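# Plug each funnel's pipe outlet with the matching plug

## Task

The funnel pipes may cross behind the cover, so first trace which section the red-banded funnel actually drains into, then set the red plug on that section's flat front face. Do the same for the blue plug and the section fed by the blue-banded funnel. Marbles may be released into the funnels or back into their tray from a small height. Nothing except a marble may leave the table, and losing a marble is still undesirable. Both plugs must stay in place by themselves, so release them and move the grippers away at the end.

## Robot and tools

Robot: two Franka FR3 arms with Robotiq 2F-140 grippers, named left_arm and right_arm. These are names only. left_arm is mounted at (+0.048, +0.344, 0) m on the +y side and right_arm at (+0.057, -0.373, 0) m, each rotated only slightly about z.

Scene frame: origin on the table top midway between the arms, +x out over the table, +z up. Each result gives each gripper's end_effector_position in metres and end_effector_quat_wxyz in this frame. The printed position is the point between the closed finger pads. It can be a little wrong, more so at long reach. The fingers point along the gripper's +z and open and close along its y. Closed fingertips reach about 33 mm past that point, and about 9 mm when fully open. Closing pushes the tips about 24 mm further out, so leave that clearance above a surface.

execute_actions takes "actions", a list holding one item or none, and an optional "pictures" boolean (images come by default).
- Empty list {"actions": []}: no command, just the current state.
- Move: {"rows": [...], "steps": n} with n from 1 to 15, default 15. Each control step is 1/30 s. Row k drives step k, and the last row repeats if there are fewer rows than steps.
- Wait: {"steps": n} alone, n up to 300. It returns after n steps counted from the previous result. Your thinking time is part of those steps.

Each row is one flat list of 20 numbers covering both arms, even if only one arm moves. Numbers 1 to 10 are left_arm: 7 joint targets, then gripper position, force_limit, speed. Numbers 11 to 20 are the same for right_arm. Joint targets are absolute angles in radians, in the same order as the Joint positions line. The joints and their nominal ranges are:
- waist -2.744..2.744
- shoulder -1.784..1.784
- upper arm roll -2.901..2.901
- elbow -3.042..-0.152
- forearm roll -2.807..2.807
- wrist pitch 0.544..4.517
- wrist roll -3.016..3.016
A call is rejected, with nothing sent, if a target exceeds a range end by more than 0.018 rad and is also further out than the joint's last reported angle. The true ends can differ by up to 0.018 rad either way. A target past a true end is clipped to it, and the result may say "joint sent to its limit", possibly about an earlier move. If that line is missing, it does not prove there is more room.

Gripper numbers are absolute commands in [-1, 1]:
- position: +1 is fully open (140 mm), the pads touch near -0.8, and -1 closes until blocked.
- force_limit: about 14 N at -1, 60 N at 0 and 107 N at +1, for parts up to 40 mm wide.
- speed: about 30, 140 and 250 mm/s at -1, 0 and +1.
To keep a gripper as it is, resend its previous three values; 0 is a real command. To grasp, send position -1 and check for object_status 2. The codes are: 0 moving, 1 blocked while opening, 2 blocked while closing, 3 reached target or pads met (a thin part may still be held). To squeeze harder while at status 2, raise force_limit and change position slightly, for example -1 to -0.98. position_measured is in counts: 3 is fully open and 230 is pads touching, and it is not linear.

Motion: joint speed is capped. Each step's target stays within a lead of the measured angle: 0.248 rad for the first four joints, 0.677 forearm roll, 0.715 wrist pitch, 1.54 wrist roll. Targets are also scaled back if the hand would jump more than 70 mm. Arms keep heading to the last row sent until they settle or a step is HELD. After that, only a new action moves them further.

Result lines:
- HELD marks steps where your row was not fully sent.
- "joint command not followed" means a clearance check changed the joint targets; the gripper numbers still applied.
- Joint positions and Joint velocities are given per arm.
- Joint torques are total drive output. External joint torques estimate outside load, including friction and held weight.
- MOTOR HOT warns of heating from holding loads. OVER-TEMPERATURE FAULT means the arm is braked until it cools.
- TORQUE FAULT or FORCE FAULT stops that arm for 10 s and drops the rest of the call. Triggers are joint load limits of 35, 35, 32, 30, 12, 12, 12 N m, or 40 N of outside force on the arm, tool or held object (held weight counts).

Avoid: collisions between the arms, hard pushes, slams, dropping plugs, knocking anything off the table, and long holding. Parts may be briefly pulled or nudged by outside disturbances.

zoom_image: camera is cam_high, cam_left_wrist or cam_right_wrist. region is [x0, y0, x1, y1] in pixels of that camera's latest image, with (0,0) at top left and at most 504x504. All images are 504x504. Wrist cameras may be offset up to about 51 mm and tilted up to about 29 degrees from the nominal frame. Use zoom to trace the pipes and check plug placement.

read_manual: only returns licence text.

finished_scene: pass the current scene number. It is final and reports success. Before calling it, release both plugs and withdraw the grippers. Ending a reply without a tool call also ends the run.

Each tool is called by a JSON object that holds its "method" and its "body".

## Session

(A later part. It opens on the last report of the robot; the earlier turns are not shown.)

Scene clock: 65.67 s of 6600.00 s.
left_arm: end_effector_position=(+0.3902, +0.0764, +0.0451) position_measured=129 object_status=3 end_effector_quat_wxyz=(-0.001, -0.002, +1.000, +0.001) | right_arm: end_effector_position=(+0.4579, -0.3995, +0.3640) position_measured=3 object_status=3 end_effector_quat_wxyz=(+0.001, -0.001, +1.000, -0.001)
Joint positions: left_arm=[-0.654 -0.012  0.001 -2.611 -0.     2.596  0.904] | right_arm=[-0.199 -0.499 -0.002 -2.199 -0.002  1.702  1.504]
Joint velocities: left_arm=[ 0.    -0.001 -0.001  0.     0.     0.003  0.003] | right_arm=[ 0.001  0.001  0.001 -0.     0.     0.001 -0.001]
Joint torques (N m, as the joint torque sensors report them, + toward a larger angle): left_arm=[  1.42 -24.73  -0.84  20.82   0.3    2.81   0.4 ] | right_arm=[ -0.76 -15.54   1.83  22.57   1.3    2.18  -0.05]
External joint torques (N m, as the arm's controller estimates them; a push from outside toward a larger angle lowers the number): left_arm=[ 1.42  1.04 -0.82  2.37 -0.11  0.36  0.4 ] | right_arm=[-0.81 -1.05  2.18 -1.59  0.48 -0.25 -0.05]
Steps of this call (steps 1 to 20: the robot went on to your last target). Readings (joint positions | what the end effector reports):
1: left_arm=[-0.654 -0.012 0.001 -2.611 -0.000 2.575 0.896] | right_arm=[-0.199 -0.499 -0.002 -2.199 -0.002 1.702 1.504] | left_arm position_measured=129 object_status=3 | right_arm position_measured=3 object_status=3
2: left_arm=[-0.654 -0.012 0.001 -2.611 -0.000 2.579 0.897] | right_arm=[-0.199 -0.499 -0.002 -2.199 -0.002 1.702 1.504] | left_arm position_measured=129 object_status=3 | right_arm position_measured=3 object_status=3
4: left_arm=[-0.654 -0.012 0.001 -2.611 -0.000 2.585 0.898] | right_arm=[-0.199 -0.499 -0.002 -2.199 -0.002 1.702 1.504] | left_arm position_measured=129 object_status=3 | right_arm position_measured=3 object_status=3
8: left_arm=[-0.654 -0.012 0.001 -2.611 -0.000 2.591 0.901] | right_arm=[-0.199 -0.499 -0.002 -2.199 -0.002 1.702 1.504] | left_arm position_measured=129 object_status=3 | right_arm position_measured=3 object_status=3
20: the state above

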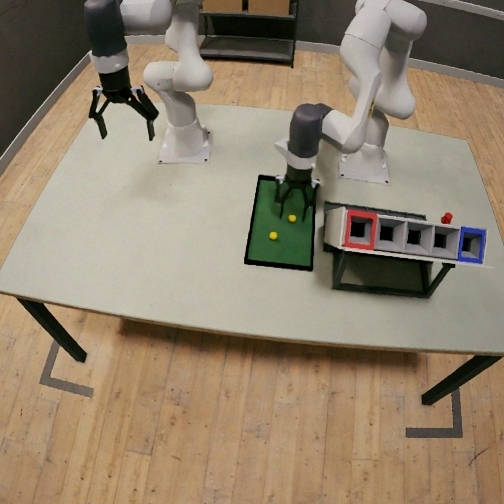

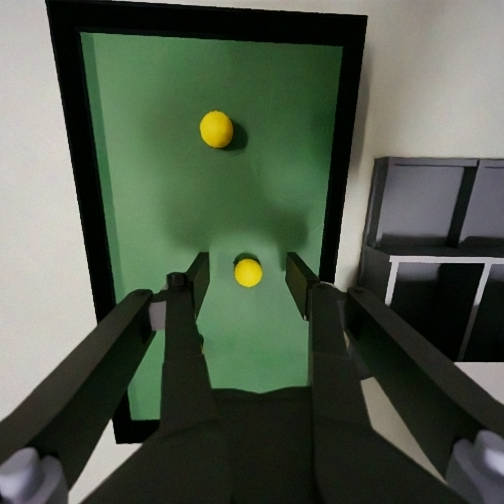

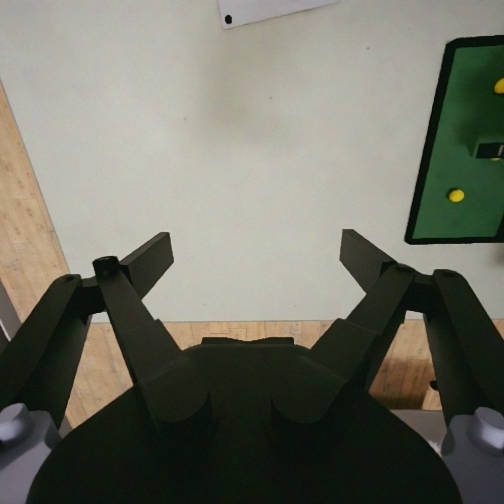

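{"method": "execute_actions", "body": {"actions": [{"rows":[[-0.652,-0.011,0,-2.61,0,2.599,0.909,-1,-1,0,-0.2,-0.5,0,-2.2,0,1.7,1.5,1,0,0]],"steps":15}], "pictures": false}}

{"method": "execute_actions", "body": {"actions": [{"rows":[[-0.652,-0.474,0,-2.035,0,1.561,0.909,-1,-1,0,-0.2,-0.5,0,-2.2,0,1.7,1.5,1,0,0]],"steps":15}], "pictures": false}}

{"method": "execute_actions", "body": {"actions": [{"steps":10}], "pictures": false}}

{"method": "execute_actions", "body": {"actions": [{"rows":[[-0.26,-0.3,0,-1.88,0,1.58,1.3,-1,-1,0,-0.2,-0.5,0,-2.2,0,1.7,1.5,1,0,0]],"steps":15}], "pictures": false}}

{"method": "execute_actions", "body": {"actions": [{"steps":20}]}}

Scene clock: 71.13 s of 6600.00 s.
left_arm: end_effector_position=(+0.3904, +0.0762, +0.0452) position_measured=195 object_status=2 end_effector_quat_wxyz=(-0.001, -0.001, +1.000, +0.001) | right_arm: end_effector_position=(+0.4579, -0.3995, +0.3639) position_measured=3 object_status=3 end_effector_quat_wxyz=(+0.001, -0.001, +1.000, -0.001)
Joint positions: left_arm=[-0.654 -0.012  0.001 -2.611 -0.     2.597  0.905] | right_arm=[-0.199 -0.499 -0.002 -2.199 -0.002  1.702  1.504]
Joint velocities: left_arm=[-0.    -0.001  0.001  0.    -0.002  0.001 -0.001] | right_arm=[-0.001 -0.     0.     0.001  0.     0.001  0.001]
Joint torques (N m, as the joint torque sensors report them, + toward a larger angle): left_arm=[  0.89 -25.23  -0.63  20.51   0.37   2.79   0.26] | right_arm=[ -0.92 -15.14   1.49  22.71   1.18   2.22   0.01]
External joint torques (N m, as the arm's controller estimates them; a push from outside toward a larger angle lowers the number): left_arm=[ 0.85  0.59 -0.67  2.07 -0.04  0.35  0.26] | right_arm=[-0.89 -0.57  1.94 -1.53  0.37 -0.22  0.01]
Steps of this call (steps 1 to 15: the robot went on to your last target; steps 16 to 90: nothing new was sent; then 1.97 s passed at rest; steps 91 to 105: all 15 steps of this action). Readings (joint positions | what the end effector reports):
91: left_arm=[-0.654 -0.012 0.001 -2.611 -0.000 2.596 0.905] | right_arm=[-0.199 -0.499 -0.002 -2.199 -0.002 1.702 1.504] | left_arm position_measured=129 object_status=0 | right_arm position_measured=3 object_status=3
92: left_arm=[-0.654 -0.012 0.001 -2.611 -0.000 2.596 0.905] | right_arm=[-0.199 -0.499 -0.002 -2.199 -0.002 1.702 1.504] | left_arm position_measured=135 object_status=0 | right_arm position_measured=3 object_status=3
94: left_arm=[-0.654 -0.012 0.001 -2.611 -0.000 2.597 0.905] | right_arm=[-0.199 -0.499 -0.002 -2.199 -0.002 1.702 1.504] | left_arm position_measured=150 object_status=0 | right_arm position_measured=3 object_status=3
98: left_arm=[-0.654 -0.012 0.001 -2.611 -0.000 2.597 0.905] | right_arm=[-0.199 -0.499 -0.002 -2.199 -0.002 1.702 1.504] | left_arm position_measured=181 object_status=0 | right_arm position_measured=3 object_status=3
105: the state above

Scene clock: 71.63 s of 6600.00 s.
left_arm: end_effector_position=(+0.4260, +0.0484, +0.3724) position_measured=195 object_status=2 end_effector_quat_wxyz=(+0.061, -0.001, +0.997, -0.048) | right_arm: end_effector_position=(+0.4579, -0.3995, +0.3639) position_measured=3 object_status=3 end_effector_quat_wxyz=(+0.001, -0.001, +1.000, -0.001)
Joint positions: left_arm=[-0.654 -0.403  0.001 -2.141 -0.     1.892  0.905] | right_arm=[-0.199 -0.499 -0.002 -2.199 -0.002  1.702  1.504]
Joint velocities: left_arm=[ 0.003 -0.606 -0.001  0.874  0.001 -1.186  0.   ] | right_arm=[-0.001  0.     0.001 -0.001  0.    -0.     0.001]
Joint torques (N m, as the joint torque sensors report them, + toward a larger angle): left_arm=[  1.33 -12.7   -0.01  19.15   0.62   1.31   0.33] | right_arm=[ -0.97 -15.38   2.03  22.14   1.31   2.29  -0.06]
External joint torques (N m, as the arm's controller estimates them; a push from outside toward a larger angle lowers the number): left_arm=[ 1.21 -1.78  0.24  2.2  -0.11 -0.62  0.33] | right_arm=[-0.99 -1.    2.41 -1.91  0.5  -0.13 -0.06]
Steps of this call (steps 1 to 15: all 15 steps of this action). Readings (joint positions | what the end effector reports):
1: left_arm=[-0.654 -0.026 0.001 -2.593 -0.000 2.536 0.905] | right_arm=[-0.199 -0.499 -0.002 -2.199 -0.002 1.702 1.504] | left_arm position_measured=195 object_status=2 | right_arm position_measured=3 object_status=3
2: left_arm=[-0.654 -0.053 0.001 -2.565 -0.000 2.476 0.905] | right_arm=[-0.199 -0.499 -0.002 -2.199 -0.002 1.702 1.504] | left_arm position_measured=195 object_status=2 | right_arm position_measured=3 object_status=3
4: left_arm=[-0.654 -0.116 0.001 -2.499 -0.000 2.368 0.905] | right_arm=[-0.199 -0.499 -0.002 -2.199 -0.002 1.702 1.504] | left_arm position_measured=195 object_status=2 | right_arm position_measured=3 object_status=3
8: left_arm=[-0.654 -0.238 0.001 -2.372 -0.000 2.177 0.905] | right_arm=[-0.199 -0.499 -0.002 -2.199 -0.002 1.702 1.504] | left_arm position_measured=195 object_status=2 | right_arm position_measured=3 object_status=3
15: the state above

Scene clock: 71.97 s of 6600.00 s.
left_arm: end_effector_position=(+0.3762, +0.0874, +0.4268) position_measured=195 object_status=2 end_effector_quat_wxyz=(+0.023, -0.001, +1.000, -0.018) | right_arm: end_effector_position=(+0.4579, -0.3995, +0.3639) position_measured=3 object_status=3 end_effector_quat_wxyz=(+0.001, -0.001, +1.000, -0.001)
Joint positions: left_arm=[-0.654 -0.478  0.001 -2.034 -0.     1.614  0.905] | right_arm=[-0.199 -0.499 -0.002 -2.199 -0.002  1.702  1.504]
Joint velocities: left_arm=[-0.001  0.032  0.002 -0.001 -0.    -0.311  0.001] | right_arm=[-0.001 -0.    -0.     0.002  0.001 -0.    -0.   ]
Joint torques (N m, as the joint torque sensors report them, + toward a larger angle): left_arm=[  1.27 -13.12  -1.27  25.12   0.77   2.39   0.34] | right_arm=[  0.25 -15.6    1.85  23.08   1.17   2.31  -0.06]
External joint torques (N m, as the arm's controller estimates them; a push from outside toward a larger angle lowers the number): left_arm=[ 1.22  2.14 -0.92  1.02 -0.03 -0.35  0.34] | right_arm=[ 0.26 -1.05  2.28 -1.12  0.37 -0.12 -0.06]
Steps of this call (steps 1 to 10: the robot went on to your last target). Readings (joint positions | what the end effector reports):
1: left_arm=[-0.654 -0.422 0.001 -2.112 -0.000 1.849 0.905] | right_arm=[-0.199 -0.499 -0.002 -2.199 -0.002 1.702 1.504] | left_arm position_measured=195 object_status=2 | right_arm position_measured=3 object_status=3
2: left_arm=[-0.654 -0.440 0.001 -2.087 -0.000 1.805 0.905] | right_arm=[-0.199 -0.499 -0.002 -2.199 -0.002 1.702 1.504] | left_arm position_measured=195 object_status=2 | right_arm position_measured=3 object_status=3
4: left_arm=[-0.654 -0.467 0.001 -2.051 -0.000 1.728 0.905] | right_arm=[-0.199 -0.499 -0.002 -2.199 -0.002 1.702 1.504] | left_arm position_measured=195 object_status=2 | right_arm position_measured=3 object_status=3
8: left_arm=[-0.654 -0.480 0.001 -2.034 -0.000 1.639 0.905] | right_arm=[-0.199 -0.499 -0.002 -2.199 -0.002 1.702 1.504] | left_arm position_measured=195 object_status=2 | right_arm position_measured=3 object_status=3
10: the state above

Scene clock: 72.47 s of 6600.00 s.
left_arm: end_effector_position=(+0.4905, +0.2228, +0.4188) position_measured=195 object_status=2 end_effector_quat_wxyz=(+0.001, -0.053, +0.999, -0.002) | right_arm: end_effector_position=(+0.4579, -0.3995, +0.3639) position_measured=3 object_status=3 end_effector_quat_wxyz=(+0.001, -0.001, +1.000, -0.001)
Joint positions: left_arm=[-0.262 -0.3    0.005 -1.883 -0.001  1.586  1.198] | right_arm=[-0.199 -0.499 -0.002 -2.199 -0.002  1.702  1.504]
Joint velocities: left_arm=[ 0.001  0.001 -0.045  0.028 -0.    -0.016  0.325] | right_arm=[-0.     0.001  0.001  0.     0.    -0.001 -0.001]
Joint torques (N m, as the joint torque sensors report them, + toward a larger angle): left_arm=[  0.94 -19.91  -0.82  26.06   0.81   1.98   0.34] | right_arm=[ -0.03 -14.38   2.39  22.68   1.18   2.34  -0.01]
External joint torques (N m, as the arm's controller estimates them; a push from outside toward a larger angle lowers the number): left_arm=[ 1.06  0.48 -0.4   2.8   0.06 -0.41  0.35] | right_arm=[-0.05  0.02  2.78 -1.39  0.37 -0.07 -0.01]
Steps of this call (steps 1 to 15: all 15 steps of this action). Readings (joint positions | what the end effector reports):
1: left_arm=[-0.618 -0.457 -0.013 -2.008 -0.003 1.606 0.928] | right_arm=[-0.199 -0.499 -0.002 -2.199 -0.002 1.702 1.504] | left_arm position_measured=195 object_status=2 | right_arm position_measured=3 object_status=3
2: left_arm=[-0.576 -0.429 -0.017 -1.980 -0.003 1.605 0.951] | right_arm=[-0.199 -0.499 -0.002 -2.199 -0.002 1.702 1.504] | left_arm position_measured=195 object_status=2 | right_arm position_measured=3 object_status=3
4: left_arm=[-0.487 -0.383 -0.015 -1.945 -0.003 1.603 0.991] | right_arm=[-0.199 -0.499 -0.002 -2.199 -0.002 1.702 1.504] | left_arm position_measured=195 object_status=2 | right_arm position_measured=3 object_status=3
8: left_arm=[-0.320 -0.318 -0.002 -1.900 -0.002 1.595 1.085] | right_arm=[-0.199 -0.499 -0.002 -2.199 -0.002 1.702 1.504] | left_arm position_measured=195 object_status=2 | right_arm position_measured=3 object_status=3
15: the state above

Scene clock: 73.13 s of 6600.00 s.
left_arm: end_effector_position=(+0.4895, +0.2212, +0.4193) position_measured=195 object_status=2 end_effector_quat_wxyz=(+0.000, -0.007, +1.000, -0.001) | right_arm: end_effector_position=(+0.4579, -0.3995, +0.3639) position_measured=3 object_status=3 end_effector_quat_wxyz=(+0.001, -0.001, +1.000, -0.001)
Joint positions: left_arm=[-0.262 -0.3    0.002 -1.882 -0.001  1.583  1.285] | right_arm=[-0.199 -0.499 -0.002 -2.199 -0.002  1.702  1.504]
Joint velocities: left_arm=[-0.001 -0.001 -0.002 -0.001  0.001 -0.     0.036] | right_arm=[ 0.002  0.    -0.001  0.002  0.     0.001  0.001]
Joint torques (N m, as the joint torque sensors report them, + toward a larger angle): left_arm=[  1.05 -20.41  -0.64  26.5    0.84   2.04   0.21] | right_arm=[ -0.11 -14.81   1.7   22.56   1.11   2.28  -0.03]
External joint torques (N m, as the arm's controller estimates them; a push from outside toward a larger angle lowers the number): left_arm=[ 1.15  0.59 -0.23  2.81  0.04 -0.39  0.21] | right_arm=[-0.21 -0.33  2.01 -1.59  0.29 -0.15 -0.03]
Steps of this call (steps 1 to 20: the robot went on to your last target). Readings (joint positions | what the end effector reports):
1: left_arm=[-0.262 -0.300 0.004 -1.883 -0.001 1.585 1.208] | right_arm=[-0.199 -0.499 -0.002 -2.199 -0.002 1.702 1.504] | left_arm position_measured=195 object_status=2 | right_arm position_measured=3 object_status=3
2: left_arm=[-0.262 -0.300 0.003 -1.882 -0.001 1.585 1.217] | right_arm=[-0.199 -0.499 -0.002 -2.199 -0.002 1.702 1.504] | left_arm position_measured=195 object_status=2 | right_arm position_measured=3 object_status=3
4: left_arm=[-0.262 -0.300 0.002 -1.882 -0.001 1.584 1.233] | right_arm=[-0.199 -0.499 -0.002 -2.199 -0.002 1.702 1.504] | left_arm position_measured=195 object_status=2 | right_arm position_measured=3 object_status=3
8: left_arm=[-0.262 -0.300 0.002 -1.882 -0.001 1.583 1.255] | right_arm=[-0.199 -0.499 -0.002 -2.199 -0.002 1.702 1.504] | left_arm position_measured=195 object_status=2 | right_arm position_measured=3 object_status=3
20: the state above

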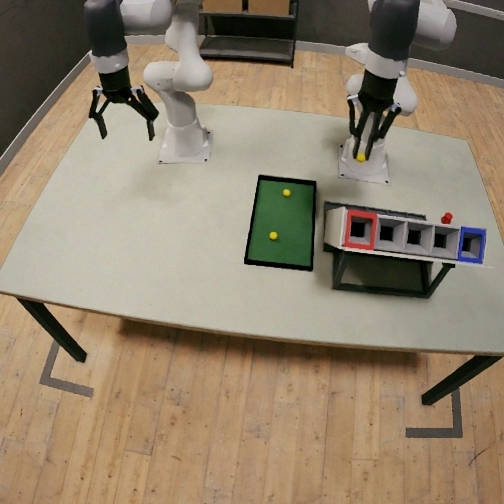

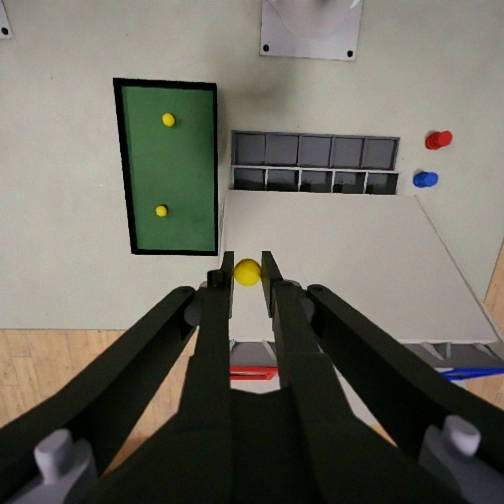

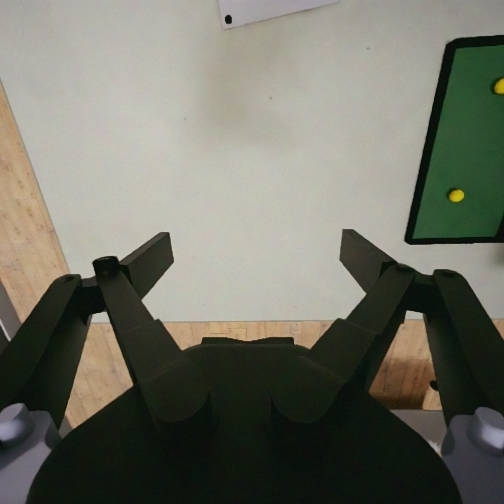

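{"method": "execute_actions", "body": {"actions": [{"rows":[[-0.193,0.164,0,-1.394,0,1.558,1.368,-1,-1,0,-0.2,-0.5,0,-2.2,0,1.7,1.5,1,0,0]],"steps":15}], "pictures": false}}

{"method": "execute_actions", "body": {"actions": [{"steps":20}]}}

Scene clock: 77.57 s of 6600.00 s.
left_arm: end_effector_position=(+0.6382, +0.2210, +0.3937) position_measured=195 object_status=2 end_effector_quat_wxyz=(-0.005, -0.008, +1.000, +0.000) | right_arm: end_effector_position=(+0.4578, -0.3995, +0.3639) position_measured=3 object_status=3 end_effector_quat_wxyz=(+0.001, -0.001, +1.000, -0.001)
Joint positions: left_arm=[-0.195  0.169  0.    -1.402 -0.002  1.56   1.349] | right_arm=[-0.199 -0.499 -0.002 -2.199 -0.002  1.702  1.504]
Joint velocities: left_arm=[-0.001 -0.046 -0.     0.085 -0.001 -0.001  0.047] | right_arm=[ 0.002 -0.     0.001 -0.001 -0.002  0.    -0.001]
Joint torques (N m, as the joint torque sensors report them, + toward a larger angle): left_arm=[  0.99 -37.44  -1.36  25.4    0.86   2.     0.45] | right_arm=[ -0.99 -15.07   2.33  22.58   1.27   2.33  -0.02]
External joint torques (N m, as the arm's controller estimates them; a push from outside toward a larger angle lowers the number): left_arm=[ 1.08 -1.17 -1.44  2.47  0.06 -0.31  0.45] | right_arm=[-1.08 -0.53  2.64 -1.57  0.45 -0.09 -0.02]
Steps of this call (steps 1 to 30: the robot went on to your last target; steps 31 to 90: nothing new was sent; then 0.93 s passed at rest; steps 91 to 105: all 15 steps of this action). Readings (joint positions | what the end effector reports):
91: left_arm=[-0.249 -0.259 -0.004 -1.821 -0.002 1.557 1.302] | right_arm=[-0.199 -0.499 -0.002 -2.199 -0.002 1.702 1.504] | left_arm position_measured=195 object_status=2 | right_arm position_measured=3 object_status=3
92: left_arm=[-0.236 -0.200 -0.005 -1.749 -0.002 1.559 1.307] | right_arm=[-0.199 -0.499 -0.002 -2.199 -0.002 1.702 1.504] | left_arm position_measured=195 object_status=2 | right_arm position_measured=3 object_status=3
94: left_arm=[-0.216 -0.075 -0.003 -1.610 -0.002 1.560 1.316] | right_arm=[-0.199 -0.499 -0.002 -2.199 -0.002 1.702 1.504] | left_arm position_measured=195 object_status=2 | right_arm position_measured=3 object_status=3
98: left_arm=[-0.198 0.123 0.000 -1.441 -0.002 1.563 1.333] | right_arm=[-0.199 -0.499 -0.002 -2.199 -0.002 1.702 1.504] | left_arm position_measured=195 object_status=2 | right_arm position_measured=3 object_status=3
105: the state above

Scene clock: 78.23 s of 6600.00 s.
left_arm: end_effector_position=(+0.6394, +0.2207, +0.3994) position_measured=195 object_status=2 end_effector_quat_wxyz=(+0.000, -0.002, +1.000, -0.001) | right_arm: end_effector_position=(+0.4578, -0.3995, +0.3639) position_measured=3 object_status=3 end_effector_quat_wxyz=(+0.001, -0.001, +1.000, -0.001)
Joint positions: left_arm=[-0.195  0.165  0.    -1.395 -0.002  1.56   1.362] | right_arm=[-0.199 -0.499 -0.002 -2.199 -0.002  1.702  1.504]
Joint velocities: left_arm=[ 0.    -0.002  0.    -0.     0.001 -0.     0.005] | right_arm=[ 0.     0.001  0.     0.001  0.     0.    -0.001]
Joint torques (N m, as the joint torque sensors report them, + toward a larger angle): left_arm=[  1.46 -37.42  -0.66  26.12   1.09   2.08   0.34] | right_arm=[ -0.39 -15.27   2.49  22.62   1.19   2.22   0.  ]
External joint torques (N m, as the arm's controller estimates them; a push from outside toward a larger angle lowers the number): left_arm=[ 1.52 -0.56 -0.76  2.6   0.28 -0.35  0.34] | right_arm=[-0.4  -0.83  2.9  -1.49  0.38 -0.2   0.  ]
Steps of this call (steps 1 to 20: the robot went on to your last target). Readings (joint positions | what the end effector reports):
1: left_arm=[-0.195 0.168 0.000 -1.399 -0.002 1.560 1.351] | right_arm=[-0.199 -0.499 -0.002 -2.199 -0.002 1.702 1.504] | left_arm position_measured=195 object_status=2 | right_arm position_measured=3 object_status=3
2: left_arm=[-0.195 0.166 0.000 -1.398 -0.002 1.560 1.352] | right_arm=[-0.199 -0.499 -0.002 -2.199 -0.002 1.702 1.504] | left_arm position_measured=195 object_status=2 | right_arm position_measured=3 object_status=3
4: left_arm=[-0.195 0.165 0.000 -1.396 -0.002 1.560 1.355] | right_arm=[-0.199 -0.499 -0.002 -2.199 -0.002 1.702 1.504] | left_arm position_measured=195 object_status=2 | right_arm position_measured=3 object_status=3
8: left_arm=[-0.195 0.165 0.000 -1.395 -0.002 1.560 1.358] | right_arm=[-0.199 -0.499 -0.002 -2.199 -0.002 1.702 1.504] | left_arm position_measured=195 object_status=2 | right_arm position_measured=3 object_status=3
20: the state above

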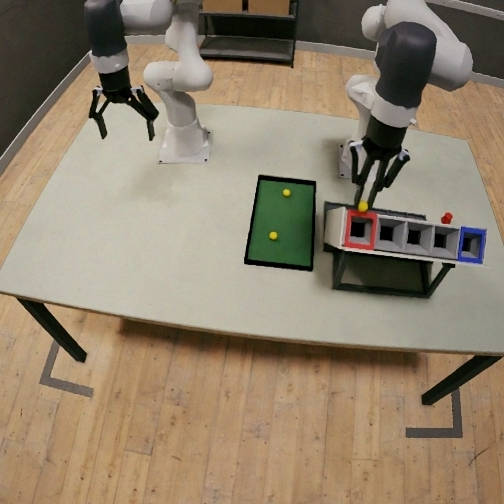

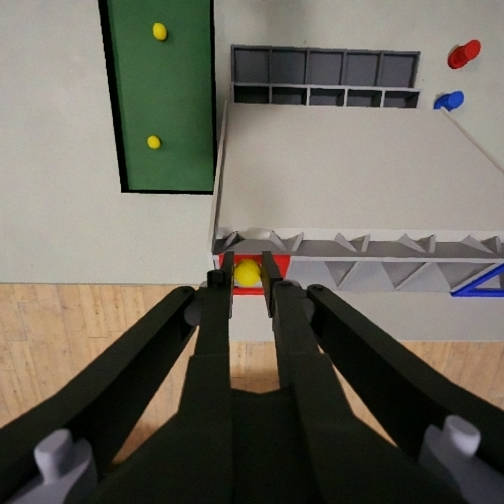

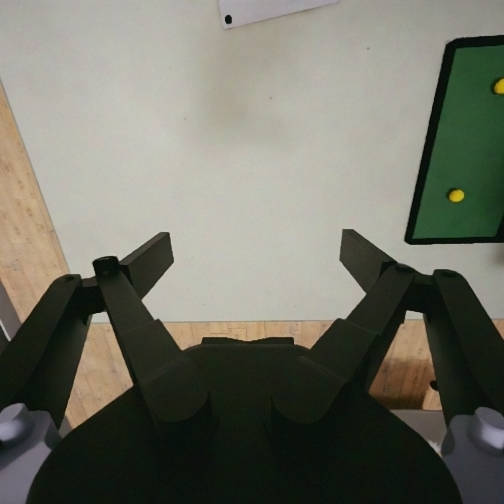

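{"method": "execute_actions", "body": {"actions": [{"rows":[[-0.177,0.253,0,-1.285,0,1.538,1.384,-1,-1,0,-0.2,-0.5,0,-2.2,0,1.7,1.5,1,0,0]],"steps":15}]}}

Scene clock: 83.57 s of 6600.00 s.
left_arm: end_effector_position=(+0.6652, +0.2253, +0.3941) position_measured=195 object_status=2 end_effector_quat_wxyz=(+0.001, -0.002, +1.000, -0.001) | right_arm: end_effector_position=(+0.4578, -0.3995, +0.3639) position_measured=3 object_status=3 end_effector_quat_wxyz=(+0.001, -0.001, +1.000, -0.001)
Joint positions: left_arm=[-0.179  0.253 -0.    -1.287 -0.002  1.542  1.377] | right_arm=[-0.199 -0.499 -0.002 -2.199 -0.002  1.702  1.504]
Joint velocities: left_arm=[-0.001  0.002  0.     0.005 -0.    -0.005  0.01 ] | right_arm=[ 0.     0.002  0.    -0.    -0.002  0.    -0.001]
Joint torques (N m, as the joint torque sensors report them, + toward a larger angle): left_arm=[  0.68 -38.72   0.8   26.4    0.96   2.04   0.42] | right_arm=[  0.17 -14.88   1.45  21.94   1.28   2.24   0.01]
External joint torques (N m, as the arm's controller estimates them; a push from outside toward a larger angle lowers the number): left_arm=[ 0.75  0.39  0.63  3.24  0.16 -0.36  0.42] | right_arm=[ 0.19 -0.39  1.9  -2.18  0.48 -0.18  0.01]
Steps of this call (steps 1 to 15: the robot went on to your last target; steps 16 to 90: nothing new was sent; then 1.83 s passed at rest; steps 91 to 105: all 15 steps of this action). Readings (joint positions | what the end effector reports):
91: left_arm=[-0.192 0.184 -0.001 -1.363 -0.002 1.554 1.366] | right_arm=[-0.199 -0.499 -0.002 -2.199 -0.002 1.702 1.504] | left_arm position_measured=195 object_status=2 | right_arm position_measured=3 object_status=3
92: left_arm=[-0.189 0.204 -0.001 -1.334 -0.002 1.553 1.367] | right_arm=[-0.199 -0.499 -0.002 -2.199 -0.002 1.702 1.504] | left_arm position_measured=195 object_status=2 | right_arm position_measured=3 object_status=3
94: left_arm=[-0.183 0.230 -0.001 -1.307 -0.002 1.551 1.370] | right_arm=[-0.199 -0.499 -0.002 -2.199 -0.002 1.702 1.504] | left_arm position_measured=195 object_status=2 | right_arm position_measured=3 object_status=3
98: left_arm=[-0.179 0.252 -0.000 -1.293 -0.002 1.545 1.373] | right_arm=[-0.199 -0.499 -0.002 -2.199 -0.002 1.702 1.504] | left_arm position_measured=195 object_status=2 | right_arm position_measured=3 object_status=3
105: the state above

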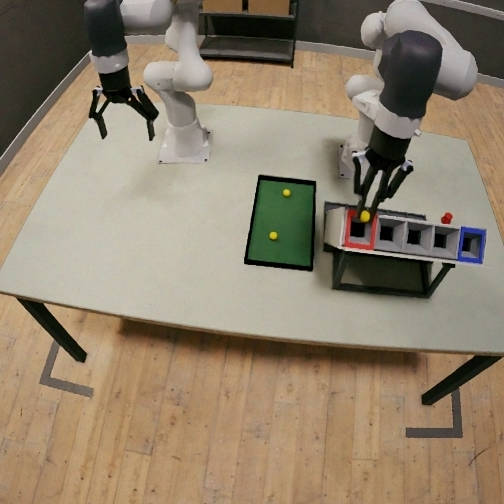

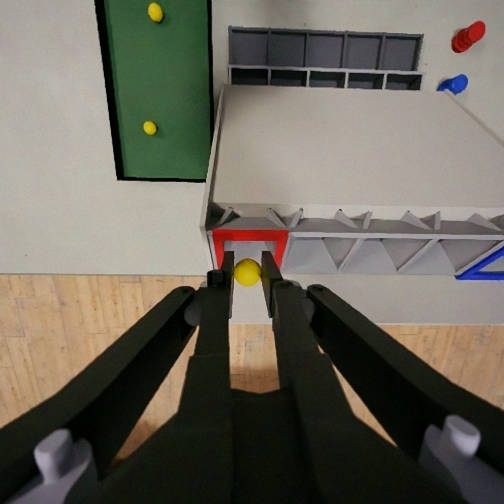

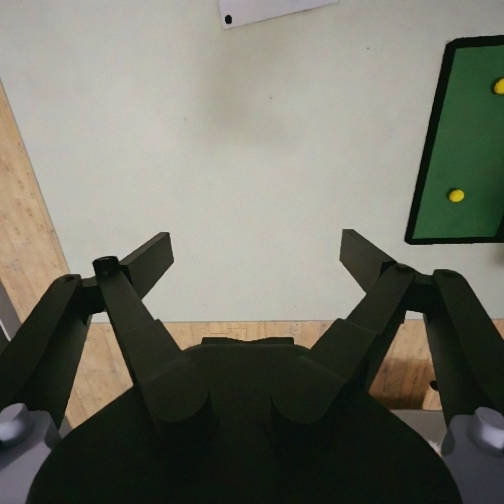

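{"method": "execute_actions", "body": {"actions": [{"rows":[[-0.175,0.304,0,-1.212,0,1.516,1.386,-1,-1,0,-0.2,-0.5,0,-2.2,0,1.7,1.5,1,0,0]],"steps":15}], "pictures": false}}

{"method": "execute_actions", "body": {"actions": [{"rows":[[-0.175,0.304,0,-1.212,0,1.516,1.386,0,-1,0,-0.2,-0.5,0,-2.2,0,1.7,1.5,1,0,0]],"steps":12}]}}

{"method": "execute_actions", "body": {"actions": [{"rows":[[-0.65,-0.474,0,-2.035,0,1.561,0.8,0,-1,0,-0.2,-0.5,0,-2.2,0,1.7,1.5,1,0,0]],"steps":15}], "pictures": false}}

{"method": "execute_actions", "body": {"actions": [{"steps":20}]}}

Scene clock: 88.87 s of 6600.00 s.
left_arm: end_effector_position=(+0.6773, +0.2241, +0.3950) position_measured=195 object_status=2 end_effector_quat_wxyz=(+0.001, -0.001, +1.000, -0.001) | right_arm: end_effector_position=(+0.4578, -0.3995, +0.3639) position_measured=3 object_status=3 end_effector_quat_wxyz=(+0.001, -0.001, +1.000, -0.001)
Joint positions: left_arm=[-0.177  0.303 -0.    -1.214 -0.002  1.52   1.382] | right_arm=[-0.199 -0.499 -0.002 -2.199 -0.002  1.702  1.504]
Joint velocities: left_arm=[ 0.001  0.002  0.002  0.003 -0.    -0.006  0.002] | right_arm=[-0.    -0.002  0.001 -0.    -0.    -0.    -0.   ]
Joint torques (N m, as the joint torque sensors report them, + toward a larger angle): left_arm=[  1.25 -40.54  -0.54  25.38   0.97   2.04   0.3 ] | right_arm=[ -0.63 -15.19   1.81  22.8    1.1    2.3   -0.1 ]
External joint torques (N m, as the arm's controller estimates them; a push from outside toward a larger angle lowers the number): left_arm=[ 1.01  0.08 -0.99  2.3   0.15 -0.37  0.3 ] | right_arm=[-0.61 -0.63  2.23 -1.37  0.29 -0.13 -0.1 ]
Steps of this call (steps 1 to 15: the robot went on to your last target; steps 16 to 90: nothing new was sent; then 1.80 s passed at rest; steps 91 to 105: all 15 steps of this action). Readings (joint positions | what the end effector reports):
91: left_arm=[-0.179 0.265 -0.000 -1.265 -0.002 1.535 1.380] | right_arm=[-0.199 -0.499 -0.002 -2.199 -0.002 1.702 1.504] | left_arm position_measured=195 object_status=2 | right_arm position_measured=3 object_status=3
92: left_arm=[-0.178 0.276 -0.000 -1.247 -0.002 1.533 1.380] | right_arm=[-0.199 -0.499 -0.002 -2.199 -0.002 1.702 1.504] | left_arm position_measured=195 object_status=2 | right_arm position_measured=3 object_status=3
94: left_arm=[-0.178 0.291 -0.000 -1.228 -0.002 1.529 1.381] | right_arm=[-0.199 -0.499 -0.002 -2.199 -0.002 1.702 1.504] | left_arm position_measured=195 object_status=2 | right_arm position_measured=3 object_status=3
98: left_arm=[-0.177 0.302 -0.000 -1.217 -0.002 1.523 1.381] | right_arm=[-0.199 -0.499 -0.002 -2.199 -0.002 1.702 1.504] | left_arm position_measured=195 object_status=2 | right_arm position_measured=3 object_status=3
105: the state above

Scene clock: 89.27 s of 6600.00 s.
left_arm: end_effector_position=(+0.6771, +0.2242, +0.3951) position_measured=129 object_status=0 end_effector_quat_wxyz=(+0.001, -0.001, +1.000, -0.001) | right_arm: end_effector_position=(+0.4578, -0.3995, +0.3639) position_measured=3 object_status=3 end_effector_quat_wxyz=(+0.001, -0.001, +1.000, -0.001)
Joint positions: left_arm=[-0.177  0.303 -0.    -1.214 -0.002  1.519  1.382] | right_arm=[-0.199 -0.499 -0.002 -2.199 -0.002  1.702  1.504]
Joint velocities: left_arm=[ 0.001  0.001  0.001 -0.001 -0.    -0.002  0.002] | right_arm=[-0.001  0.     0.     0.    -0.     0.    -0.   ]
Joint torques (N m, as the joint torque sensors report them, + toward a larger angle): left_arm=[  1.74 -40.14   0.13  25.     0.94   1.93   0.36] | right_arm=[ -0.02 -15.1    2.19  22.14   1.24   2.37  -0.03]
External joint torques (N m, as the arm's controller estimates them; a push from outside toward a larger angle lowers the number): left_arm=[ 1.75  0.54 -0.13  1.9   0.14 -0.48  0.36] | right_arm=[-0.03 -0.57  2.6  -2.02  0.43 -0.05 -0.03]
Steps of this call (steps 1 to 12: all 12 steps of this action). Readings (joint positions | what the end effector reports):
1: left_arm=[-0.177 0.303 -0.000 -1.214 -0.002 1.520 1.382] | right_arm=[-0.199 -0.499 -0.002 -2.199 -0.002 1.702 1.504] | left_arm position_measured=195 object_status=0 | right_arm position_measured=3 object_status=3
2: left_arm=[-0.177 0.303 -0.000 -1.214 -0.002 1.519 1.382] | right_arm=[-0.199 -0.499 -0.002 -2.199 -0.002 1.702 1.504] | left_arm position_measured=193 object_status=0 | right_arm position_measured=3 object_status=3
4: left_arm=[-0.177 0.303 -0.000 -1.214 -0.002 1.519 1.382] | right_arm=[-0.199 -0.499 -0.002 -2.199 -0.002 1.702 1.504] | left_arm position_measured=173 object_status=0 | right_arm position_measured=3 object_status=3
8: left_arm=[-0.177 0.303 -0.000 -1.214 -0.002 1.519 1.382] | right_arm=[-0.199 -0.499 -0.002 -2.199 -0.002 1.702 1.504] | left_arm position_measured=143 object_status=0 | right_arm position_measured=3 object_status=3
12: the state above

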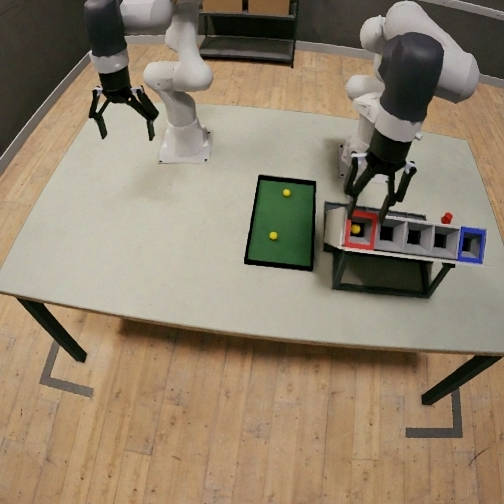

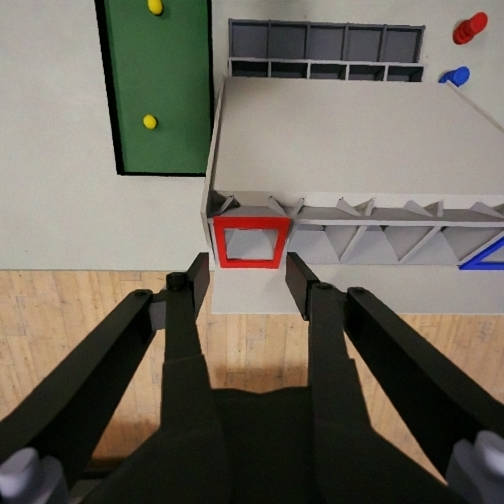

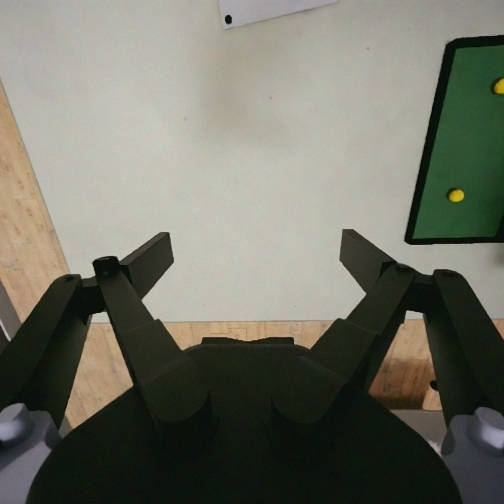

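Scene clock: 89.77 s of 6600.00 s.
left_arm: end_effector_position=(+0.4178, +0.0712, +0.4210) position_measured=129 object_status=3 end_effector_quat_wxyz=(-0.008, +0.060, +0.998, +0.007) | right_arm: end_effector_position=(+0.4578, -0.3995, +0.3639) position_measured=3 object_status=3 end_effector_quat_wxyz=(+0.001, -0.001, +1.000, -0.001)
Joint positions: left_arm=[-0.615 -0.274 -0.01  -1.846  0.     1.553  1.055] | right_arm=[-0.199 -0.499 -0.002 -2.199 -0.002  1.702  1.504]
Joint velocities: left_arm=[-0.481 -1.964 -0.08  -1.917 -0.008 -0.038 -0.711] | right_arm=[ 0.    -0.001  0.001 -0.001  0.     0.001  0.002]
Joint torques (N m, as the joint torque sensors report them, + toward a larger angle): left_arm=[  7.2  -14.53   8.35  30.98   1.08   4.18  -0.15] | right_arm=[ -0.7  -15.29   2.16  22.9    1.26   2.38  -0.03]
External joint torques (N m, as the arm's controller estimates them; a push from outside toward a larger angle lowers the number): left_arm=[-1.35 -1.32 -1.74  0.67 -0.73  0.04 -0.15] | right_arm=[-0.73 -0.77  2.56 -1.25  0.45 -0.05 -0.03]
Steps of this call (steps 1 to 15: all 15 steps of this action). Readings (joint positions | what the end effector reports):
1: left_arm=[-0.194 0.283 0.011 -1.246 -0.000 1.524 1.359] | right_arm=[-0.199 -0.499 -0.002 -2.199 -0.002 1.702 1.504] | left_arm position_measured=129 object_status=0 | right_arm position_measured=3 object_status=3
2: left_arm=[-0.218 0.257 0.015 -1.281 0.000 1.525 1.337] | right_arm=[-0.199 -0.499 -0.002 -2.199 -0.002 1.702 1.504] | left_arm position_measured=129 object_status=0 | right_arm position_measured=3 object_status=3
4: left_arm=[-0.276 0.200 0.016 -1.346 0.000 1.529 1.294] | right_arm=[-0.199 -0.499 -0.002 -2.199 -0.002 1.702 1.504] | left_arm position_measured=129 object_status=3 | right_arm position_measured=3 object_status=3
8: left_arm=[-0.407 0.074 0.009 -1.479 0.000 1.536 1.216] | right_arm=[-0.199 -0.499 -0.002 -2.199 -0.002 1.702 1.504] | left_arm position_measured=129 object_status=3 | right_arm position_measured=3 object_status=3
15: the state above

Scene clock: 90.43 s of 6600.00 s.
left_arm: end_effector_position=(+0.3636, +0.0993, +0.4202) position_measured=129 object_status=3 end_effector_quat_wxyz=(-0.000, -0.040, +0.999, +0.001) | right_arm: end_effector_position=(+0.4578, -0.3995, +0.3639) position_measured=3 object_status=3 end_effector_quat_wxyz=(+0.001, -0.001, +1.000, -0.001)
Joint positions: left_arm=[-0.648 -0.475 -0.002 -2.033  0.     1.558  0.832] | right_arm=[-0.199 -0.499 -0.002 -2.199 -0.002  1.702  1.504]
Joint velocities: left_arm=[-0.    -0.001  0.001 -0.001 -0.001  0.002 -0.093] | right_arm=[-0.    -0.     0.    -0.002 -0.    -0.001  0.   ]
Joint torques (N m, as the joint torque sensors report them, + toward a larger angle): left_arm=[ -1.74 -13.74   0.99  24.84   0.61   2.87  -0.18] | right_arm=[ -1.26 -14.83   1.69  22.88   1.34   2.29  -0.08]
External joint torques (N m, as the arm's controller estimates them; a push from outside toward a larger angle lowers the number): left_arm=[-1.72  0.99  1.4   1.31 -0.18  0.43 -0.18] | right_arm=[-1.26 -0.29  2.11 -1.26  0.53 -0.12 -0.08]
Steps of this call (steps 1 to 20: the robot went on to your last target). Readings (joint positions | what the end effector reports):
1: left_arm=[-0.629 -0.339 -0.011 -1.908 0.000 1.553 1.029] | right_arm=[-0.199 -0.499 -0.002 -2.199 -0.002 1.702 1.504] | left_arm position_measured=129 object_status=3 | right_arm position_measured=3 object_status=3
2: left_arm=[-0.638 -0.391 -0.011 -1.950 0.000 1.553 1.006] | right_arm=[-0.199 -0.499 -0.002 -2.199 -0.002 1.702 1.504] | left_arm position_measured=129 object_status=3 | right_arm position_measured=3 object_status=3
4: left_arm=[-0.645 -0.451 -0.009 -1.992 0.000 1.554 0.966] | right_arm=[-0.199 -0.499 -0.002 -2.199 -0.002 1.702 1.504] | left_arm position_measured=129 object_status=3 | right_arm position_measured=3 object_status=3
8: left_arm=[-0.647 -0.475 -0.003 -2.023 0.000 1.556 0.909] | right_arm=[-0.199 -0.499 -0.002 -2.199 -0.002 1.702 1.504] | left_arm position_measured=129 object_status=3 | right_arm position_measured=3 object_status=3
20: the state above

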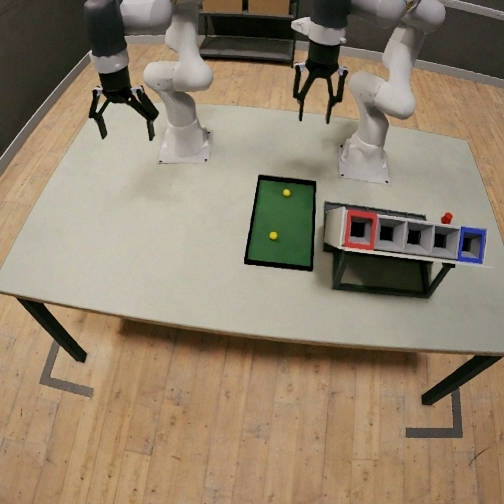

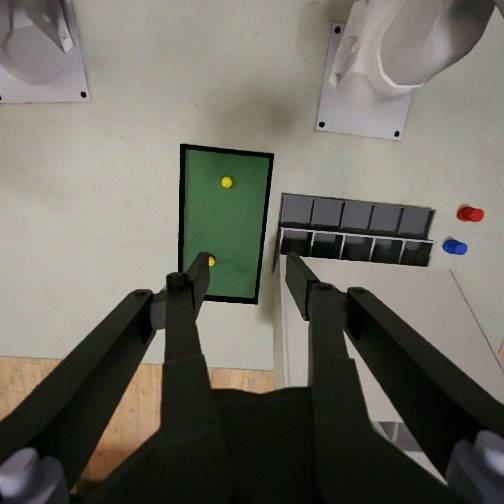

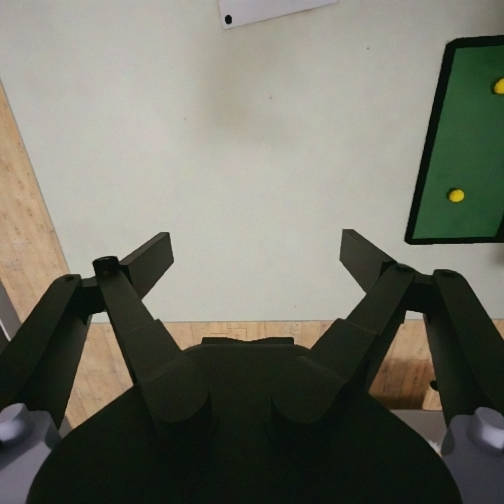

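{"method": "execute_actions", "body": {"actions": [{"rows":[[-0.903,-0.364,0,-2.77,0,2.406,0.658,0,-1,0,-0.2,-0.5,0,-2.2,0,1.7,1.5,1,0,0]],"steps":15}]}}

{"method": "execute_actions", "body": {"actions": [{"steps":20}]}}

Scene clock: 93.53 s of 6600.00 s.
left_arm: end_effector_position=(+0.2863, +0.0430, +0.1518) position_measured=129 object_status=3 end_effector_quat_wxyz=(-0.013, +0.027, +0.999, +0.017) | right_arm: end_effector_position=(+0.4578, -0.3995, +0.3639) position_measured=3 object_status=3 end_effector_quat_wxyz=(+0.001, -0.001, +1.000, -0.001)
Joint positions: left_arm=[-0.89  -0.37  -0.002 -2.639  0.001  2.227  0.722] | right_arm=[-0.199 -0.499 -0.002 -2.199 -0.002  1.702  1.504]
Joint velocities: left_arm=[-0.145  0.107 -0.001 -1.685 -0.001  0.988 -0.191] | right_arm=[ 0.001 -0.001 -0.001 -0.     0.001 -0.    -0.001]
Joint torques (N m, as the joint torque sensors report them, + toward a larger angle): left_arm=[  0.62 -19.63   0.34  31.46   0.25   3.85  -0.1 ] | right_arm=[ -0.92 -14.98   1.97  22.56   1.2    2.18  -0.11]
External joint torques (N m, as the arm's controller estimates them; a push from outside toward a larger angle lowers the number): left_arm=[-0.28  0.59  0.39  1.01 -0.33  0.65 -0.1 ] | right_arm=[-0.96 -0.51  2.34 -1.55  0.39 -0.23 -0.11]
Steps of this call (steps 1 to 30: the robot went on to your last target; steps 31 to 78: nothing new was sent; steps 79 to 93: all 15 steps of this action). Readings (joint positions | what the end effector reports):
79: left_arm=[-0.666 -0.475 0.005 -2.049 0.001 1.597 0.800] | right_arm=[-0.199 -0.499 -0.002 -2.199 -0.002 1.702 1.504] | left_arm position_measured=129 object_status=3 | right_arm position_measured=3 object_status=3
80: left_arm=[-0.689 -0.470 0.007 -2.071 0.001 1.639 0.795] | right_arm=[-0.199 -0.499 -0.002 -2.199 -0.002 1.702 1.504] | left_arm position_measured=129 object_status=3 | right_arm position_measured=3 object_status=3
82: left_arm=[-0.733 -0.452 0.007 -2.122 0.001 1.727 0.787] | right_arm=[-0.199 -0.499 -0.002 -2.199 -0.002 1.702 1.504] | left_arm position_measured=129 object_status=3 | right_arm position_measured=3 object_status=3
86: left_arm=[-0.813 -0.414 0.004 -2.261 0.001 1.927 0.765] | right_arm=[-0.199 -0.499 -0.002 -2.199 -0.002 1.702 1.504] | left_arm position_measured=129 object_status=3 | right_arm position_measured=3 object_status=3
93: the state above

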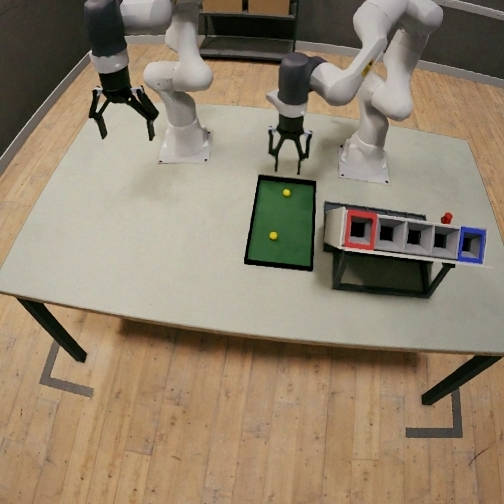

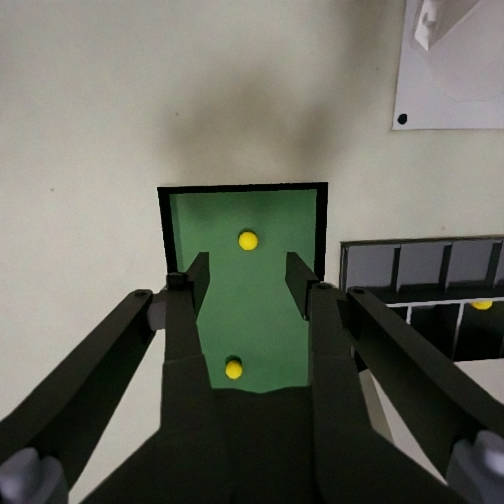

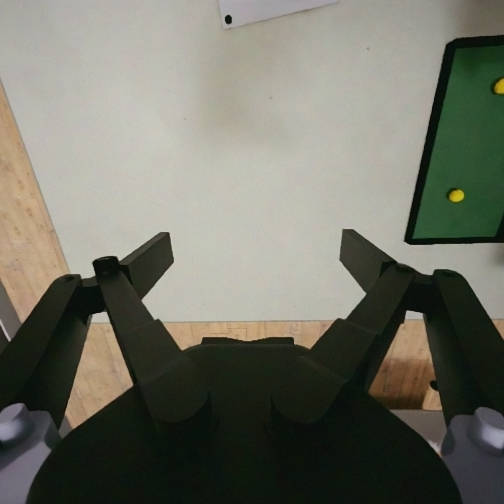

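Scene clock: 94.20 s of 6600.00 s.
left_arm: end_effector_position=(+0.2742, +0.0518, +0.1091) position_measured=129 object_status=3 end_effector_quat_wxyz=(-0.002, +0.006, +1.000, +0.003) | right_arm: end_effector_position=(+0.4578, -0.3995, +0.3639) position_measured=3 object_status=3 end_effector_quat_wxyz=(+0.001, -0.001, +1.000, -0.001)
Joint positions: left_arm=[-0.901 -0.362 -0.002 -2.768  0.001  2.4    0.669] | right_arm=[-0.199 -0.499 -0.002 -2.199 -0.002  1.702  1.504]
Joint velocities: left_arm=[-0.002 -0.    -0.001 -0.    -0.001  0.022 -0.021] | right_arm=[ 0.001 -0.001 -0.001 -0.001 -0.001 -0.     0.001]
Joint torques (N m, as the joint torque sensors report them, + toward a larger angle): left_arm=[ -1.47 -16.6    0.78  21.91   0.08   2.96  -0.05] | right_arm=[ -1.27 -15.06   0.38  22.74   1.17   2.39  -0.09]
External joint torques (N m, as the arm's controller estimates them; a push from outside toward a larger angle lowers the number): left_arm=[-1.43 -0.48  1.13  0.9  -0.45  0.52 -0.05] | right_arm=[-1.29 -0.59  0.77 -1.37  0.36 -0.03 -0.09]
Steps of this call (steps 1 to 20: the robot went on to your last target). Readings (joint positions | what the end effector reports):
1: left_arm=[-0.894 -0.365 -0.002 -2.688 0.001 2.256 0.716] | right_arm=[-0.199 -0.499 -0.002 -2.199 -0.002 1.702 1.504] | left_arm position_measured=129 object_status=3 | right_arm position_measured=3 object_status=3
2: left_arm=[-0.896 -0.360 -0.002 -2.723 0.001 2.279 0.710] | right_arm=[-0.199 -0.499 -0.002 -2.199 -0.002 1.702 1.504] | left_arm position_measured=129 object_status=3 | right_arm position_measured=3 object_status=3
4: left_arm=[-0.899 -0.356 -0.002 -2.758 0.001 2.316 0.701] | right_arm=[-0.199 -0.499 -0.002 -2.199 -0.002 1.702 1.504] | left_arm position_measured=129 object_status=3 | right_arm position_measured=3 object_status=3
8: left_arm=[-0.900 -0.359 -0.002 -2.768 0.001 2.363 0.687] | right_arm=[-0.199 -0.499 -0.002 -2.199 -0.002 1.702 1.504] | left_arm position_measured=129 object_status=3 | right_arm position_measured=3 object_status=3
20: the state above

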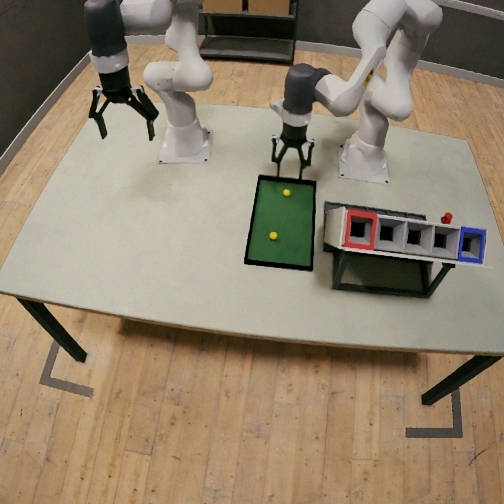

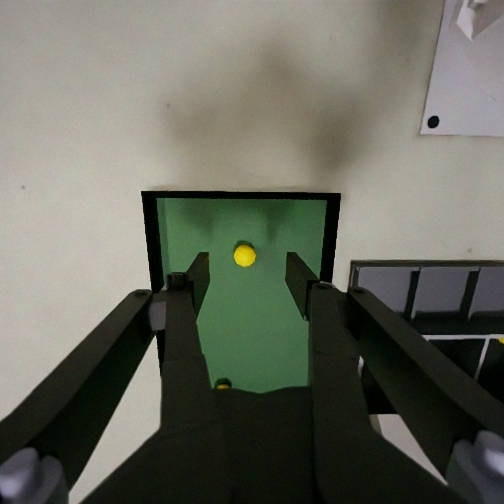

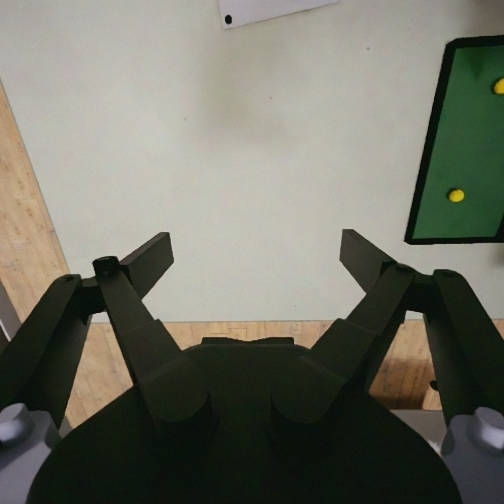

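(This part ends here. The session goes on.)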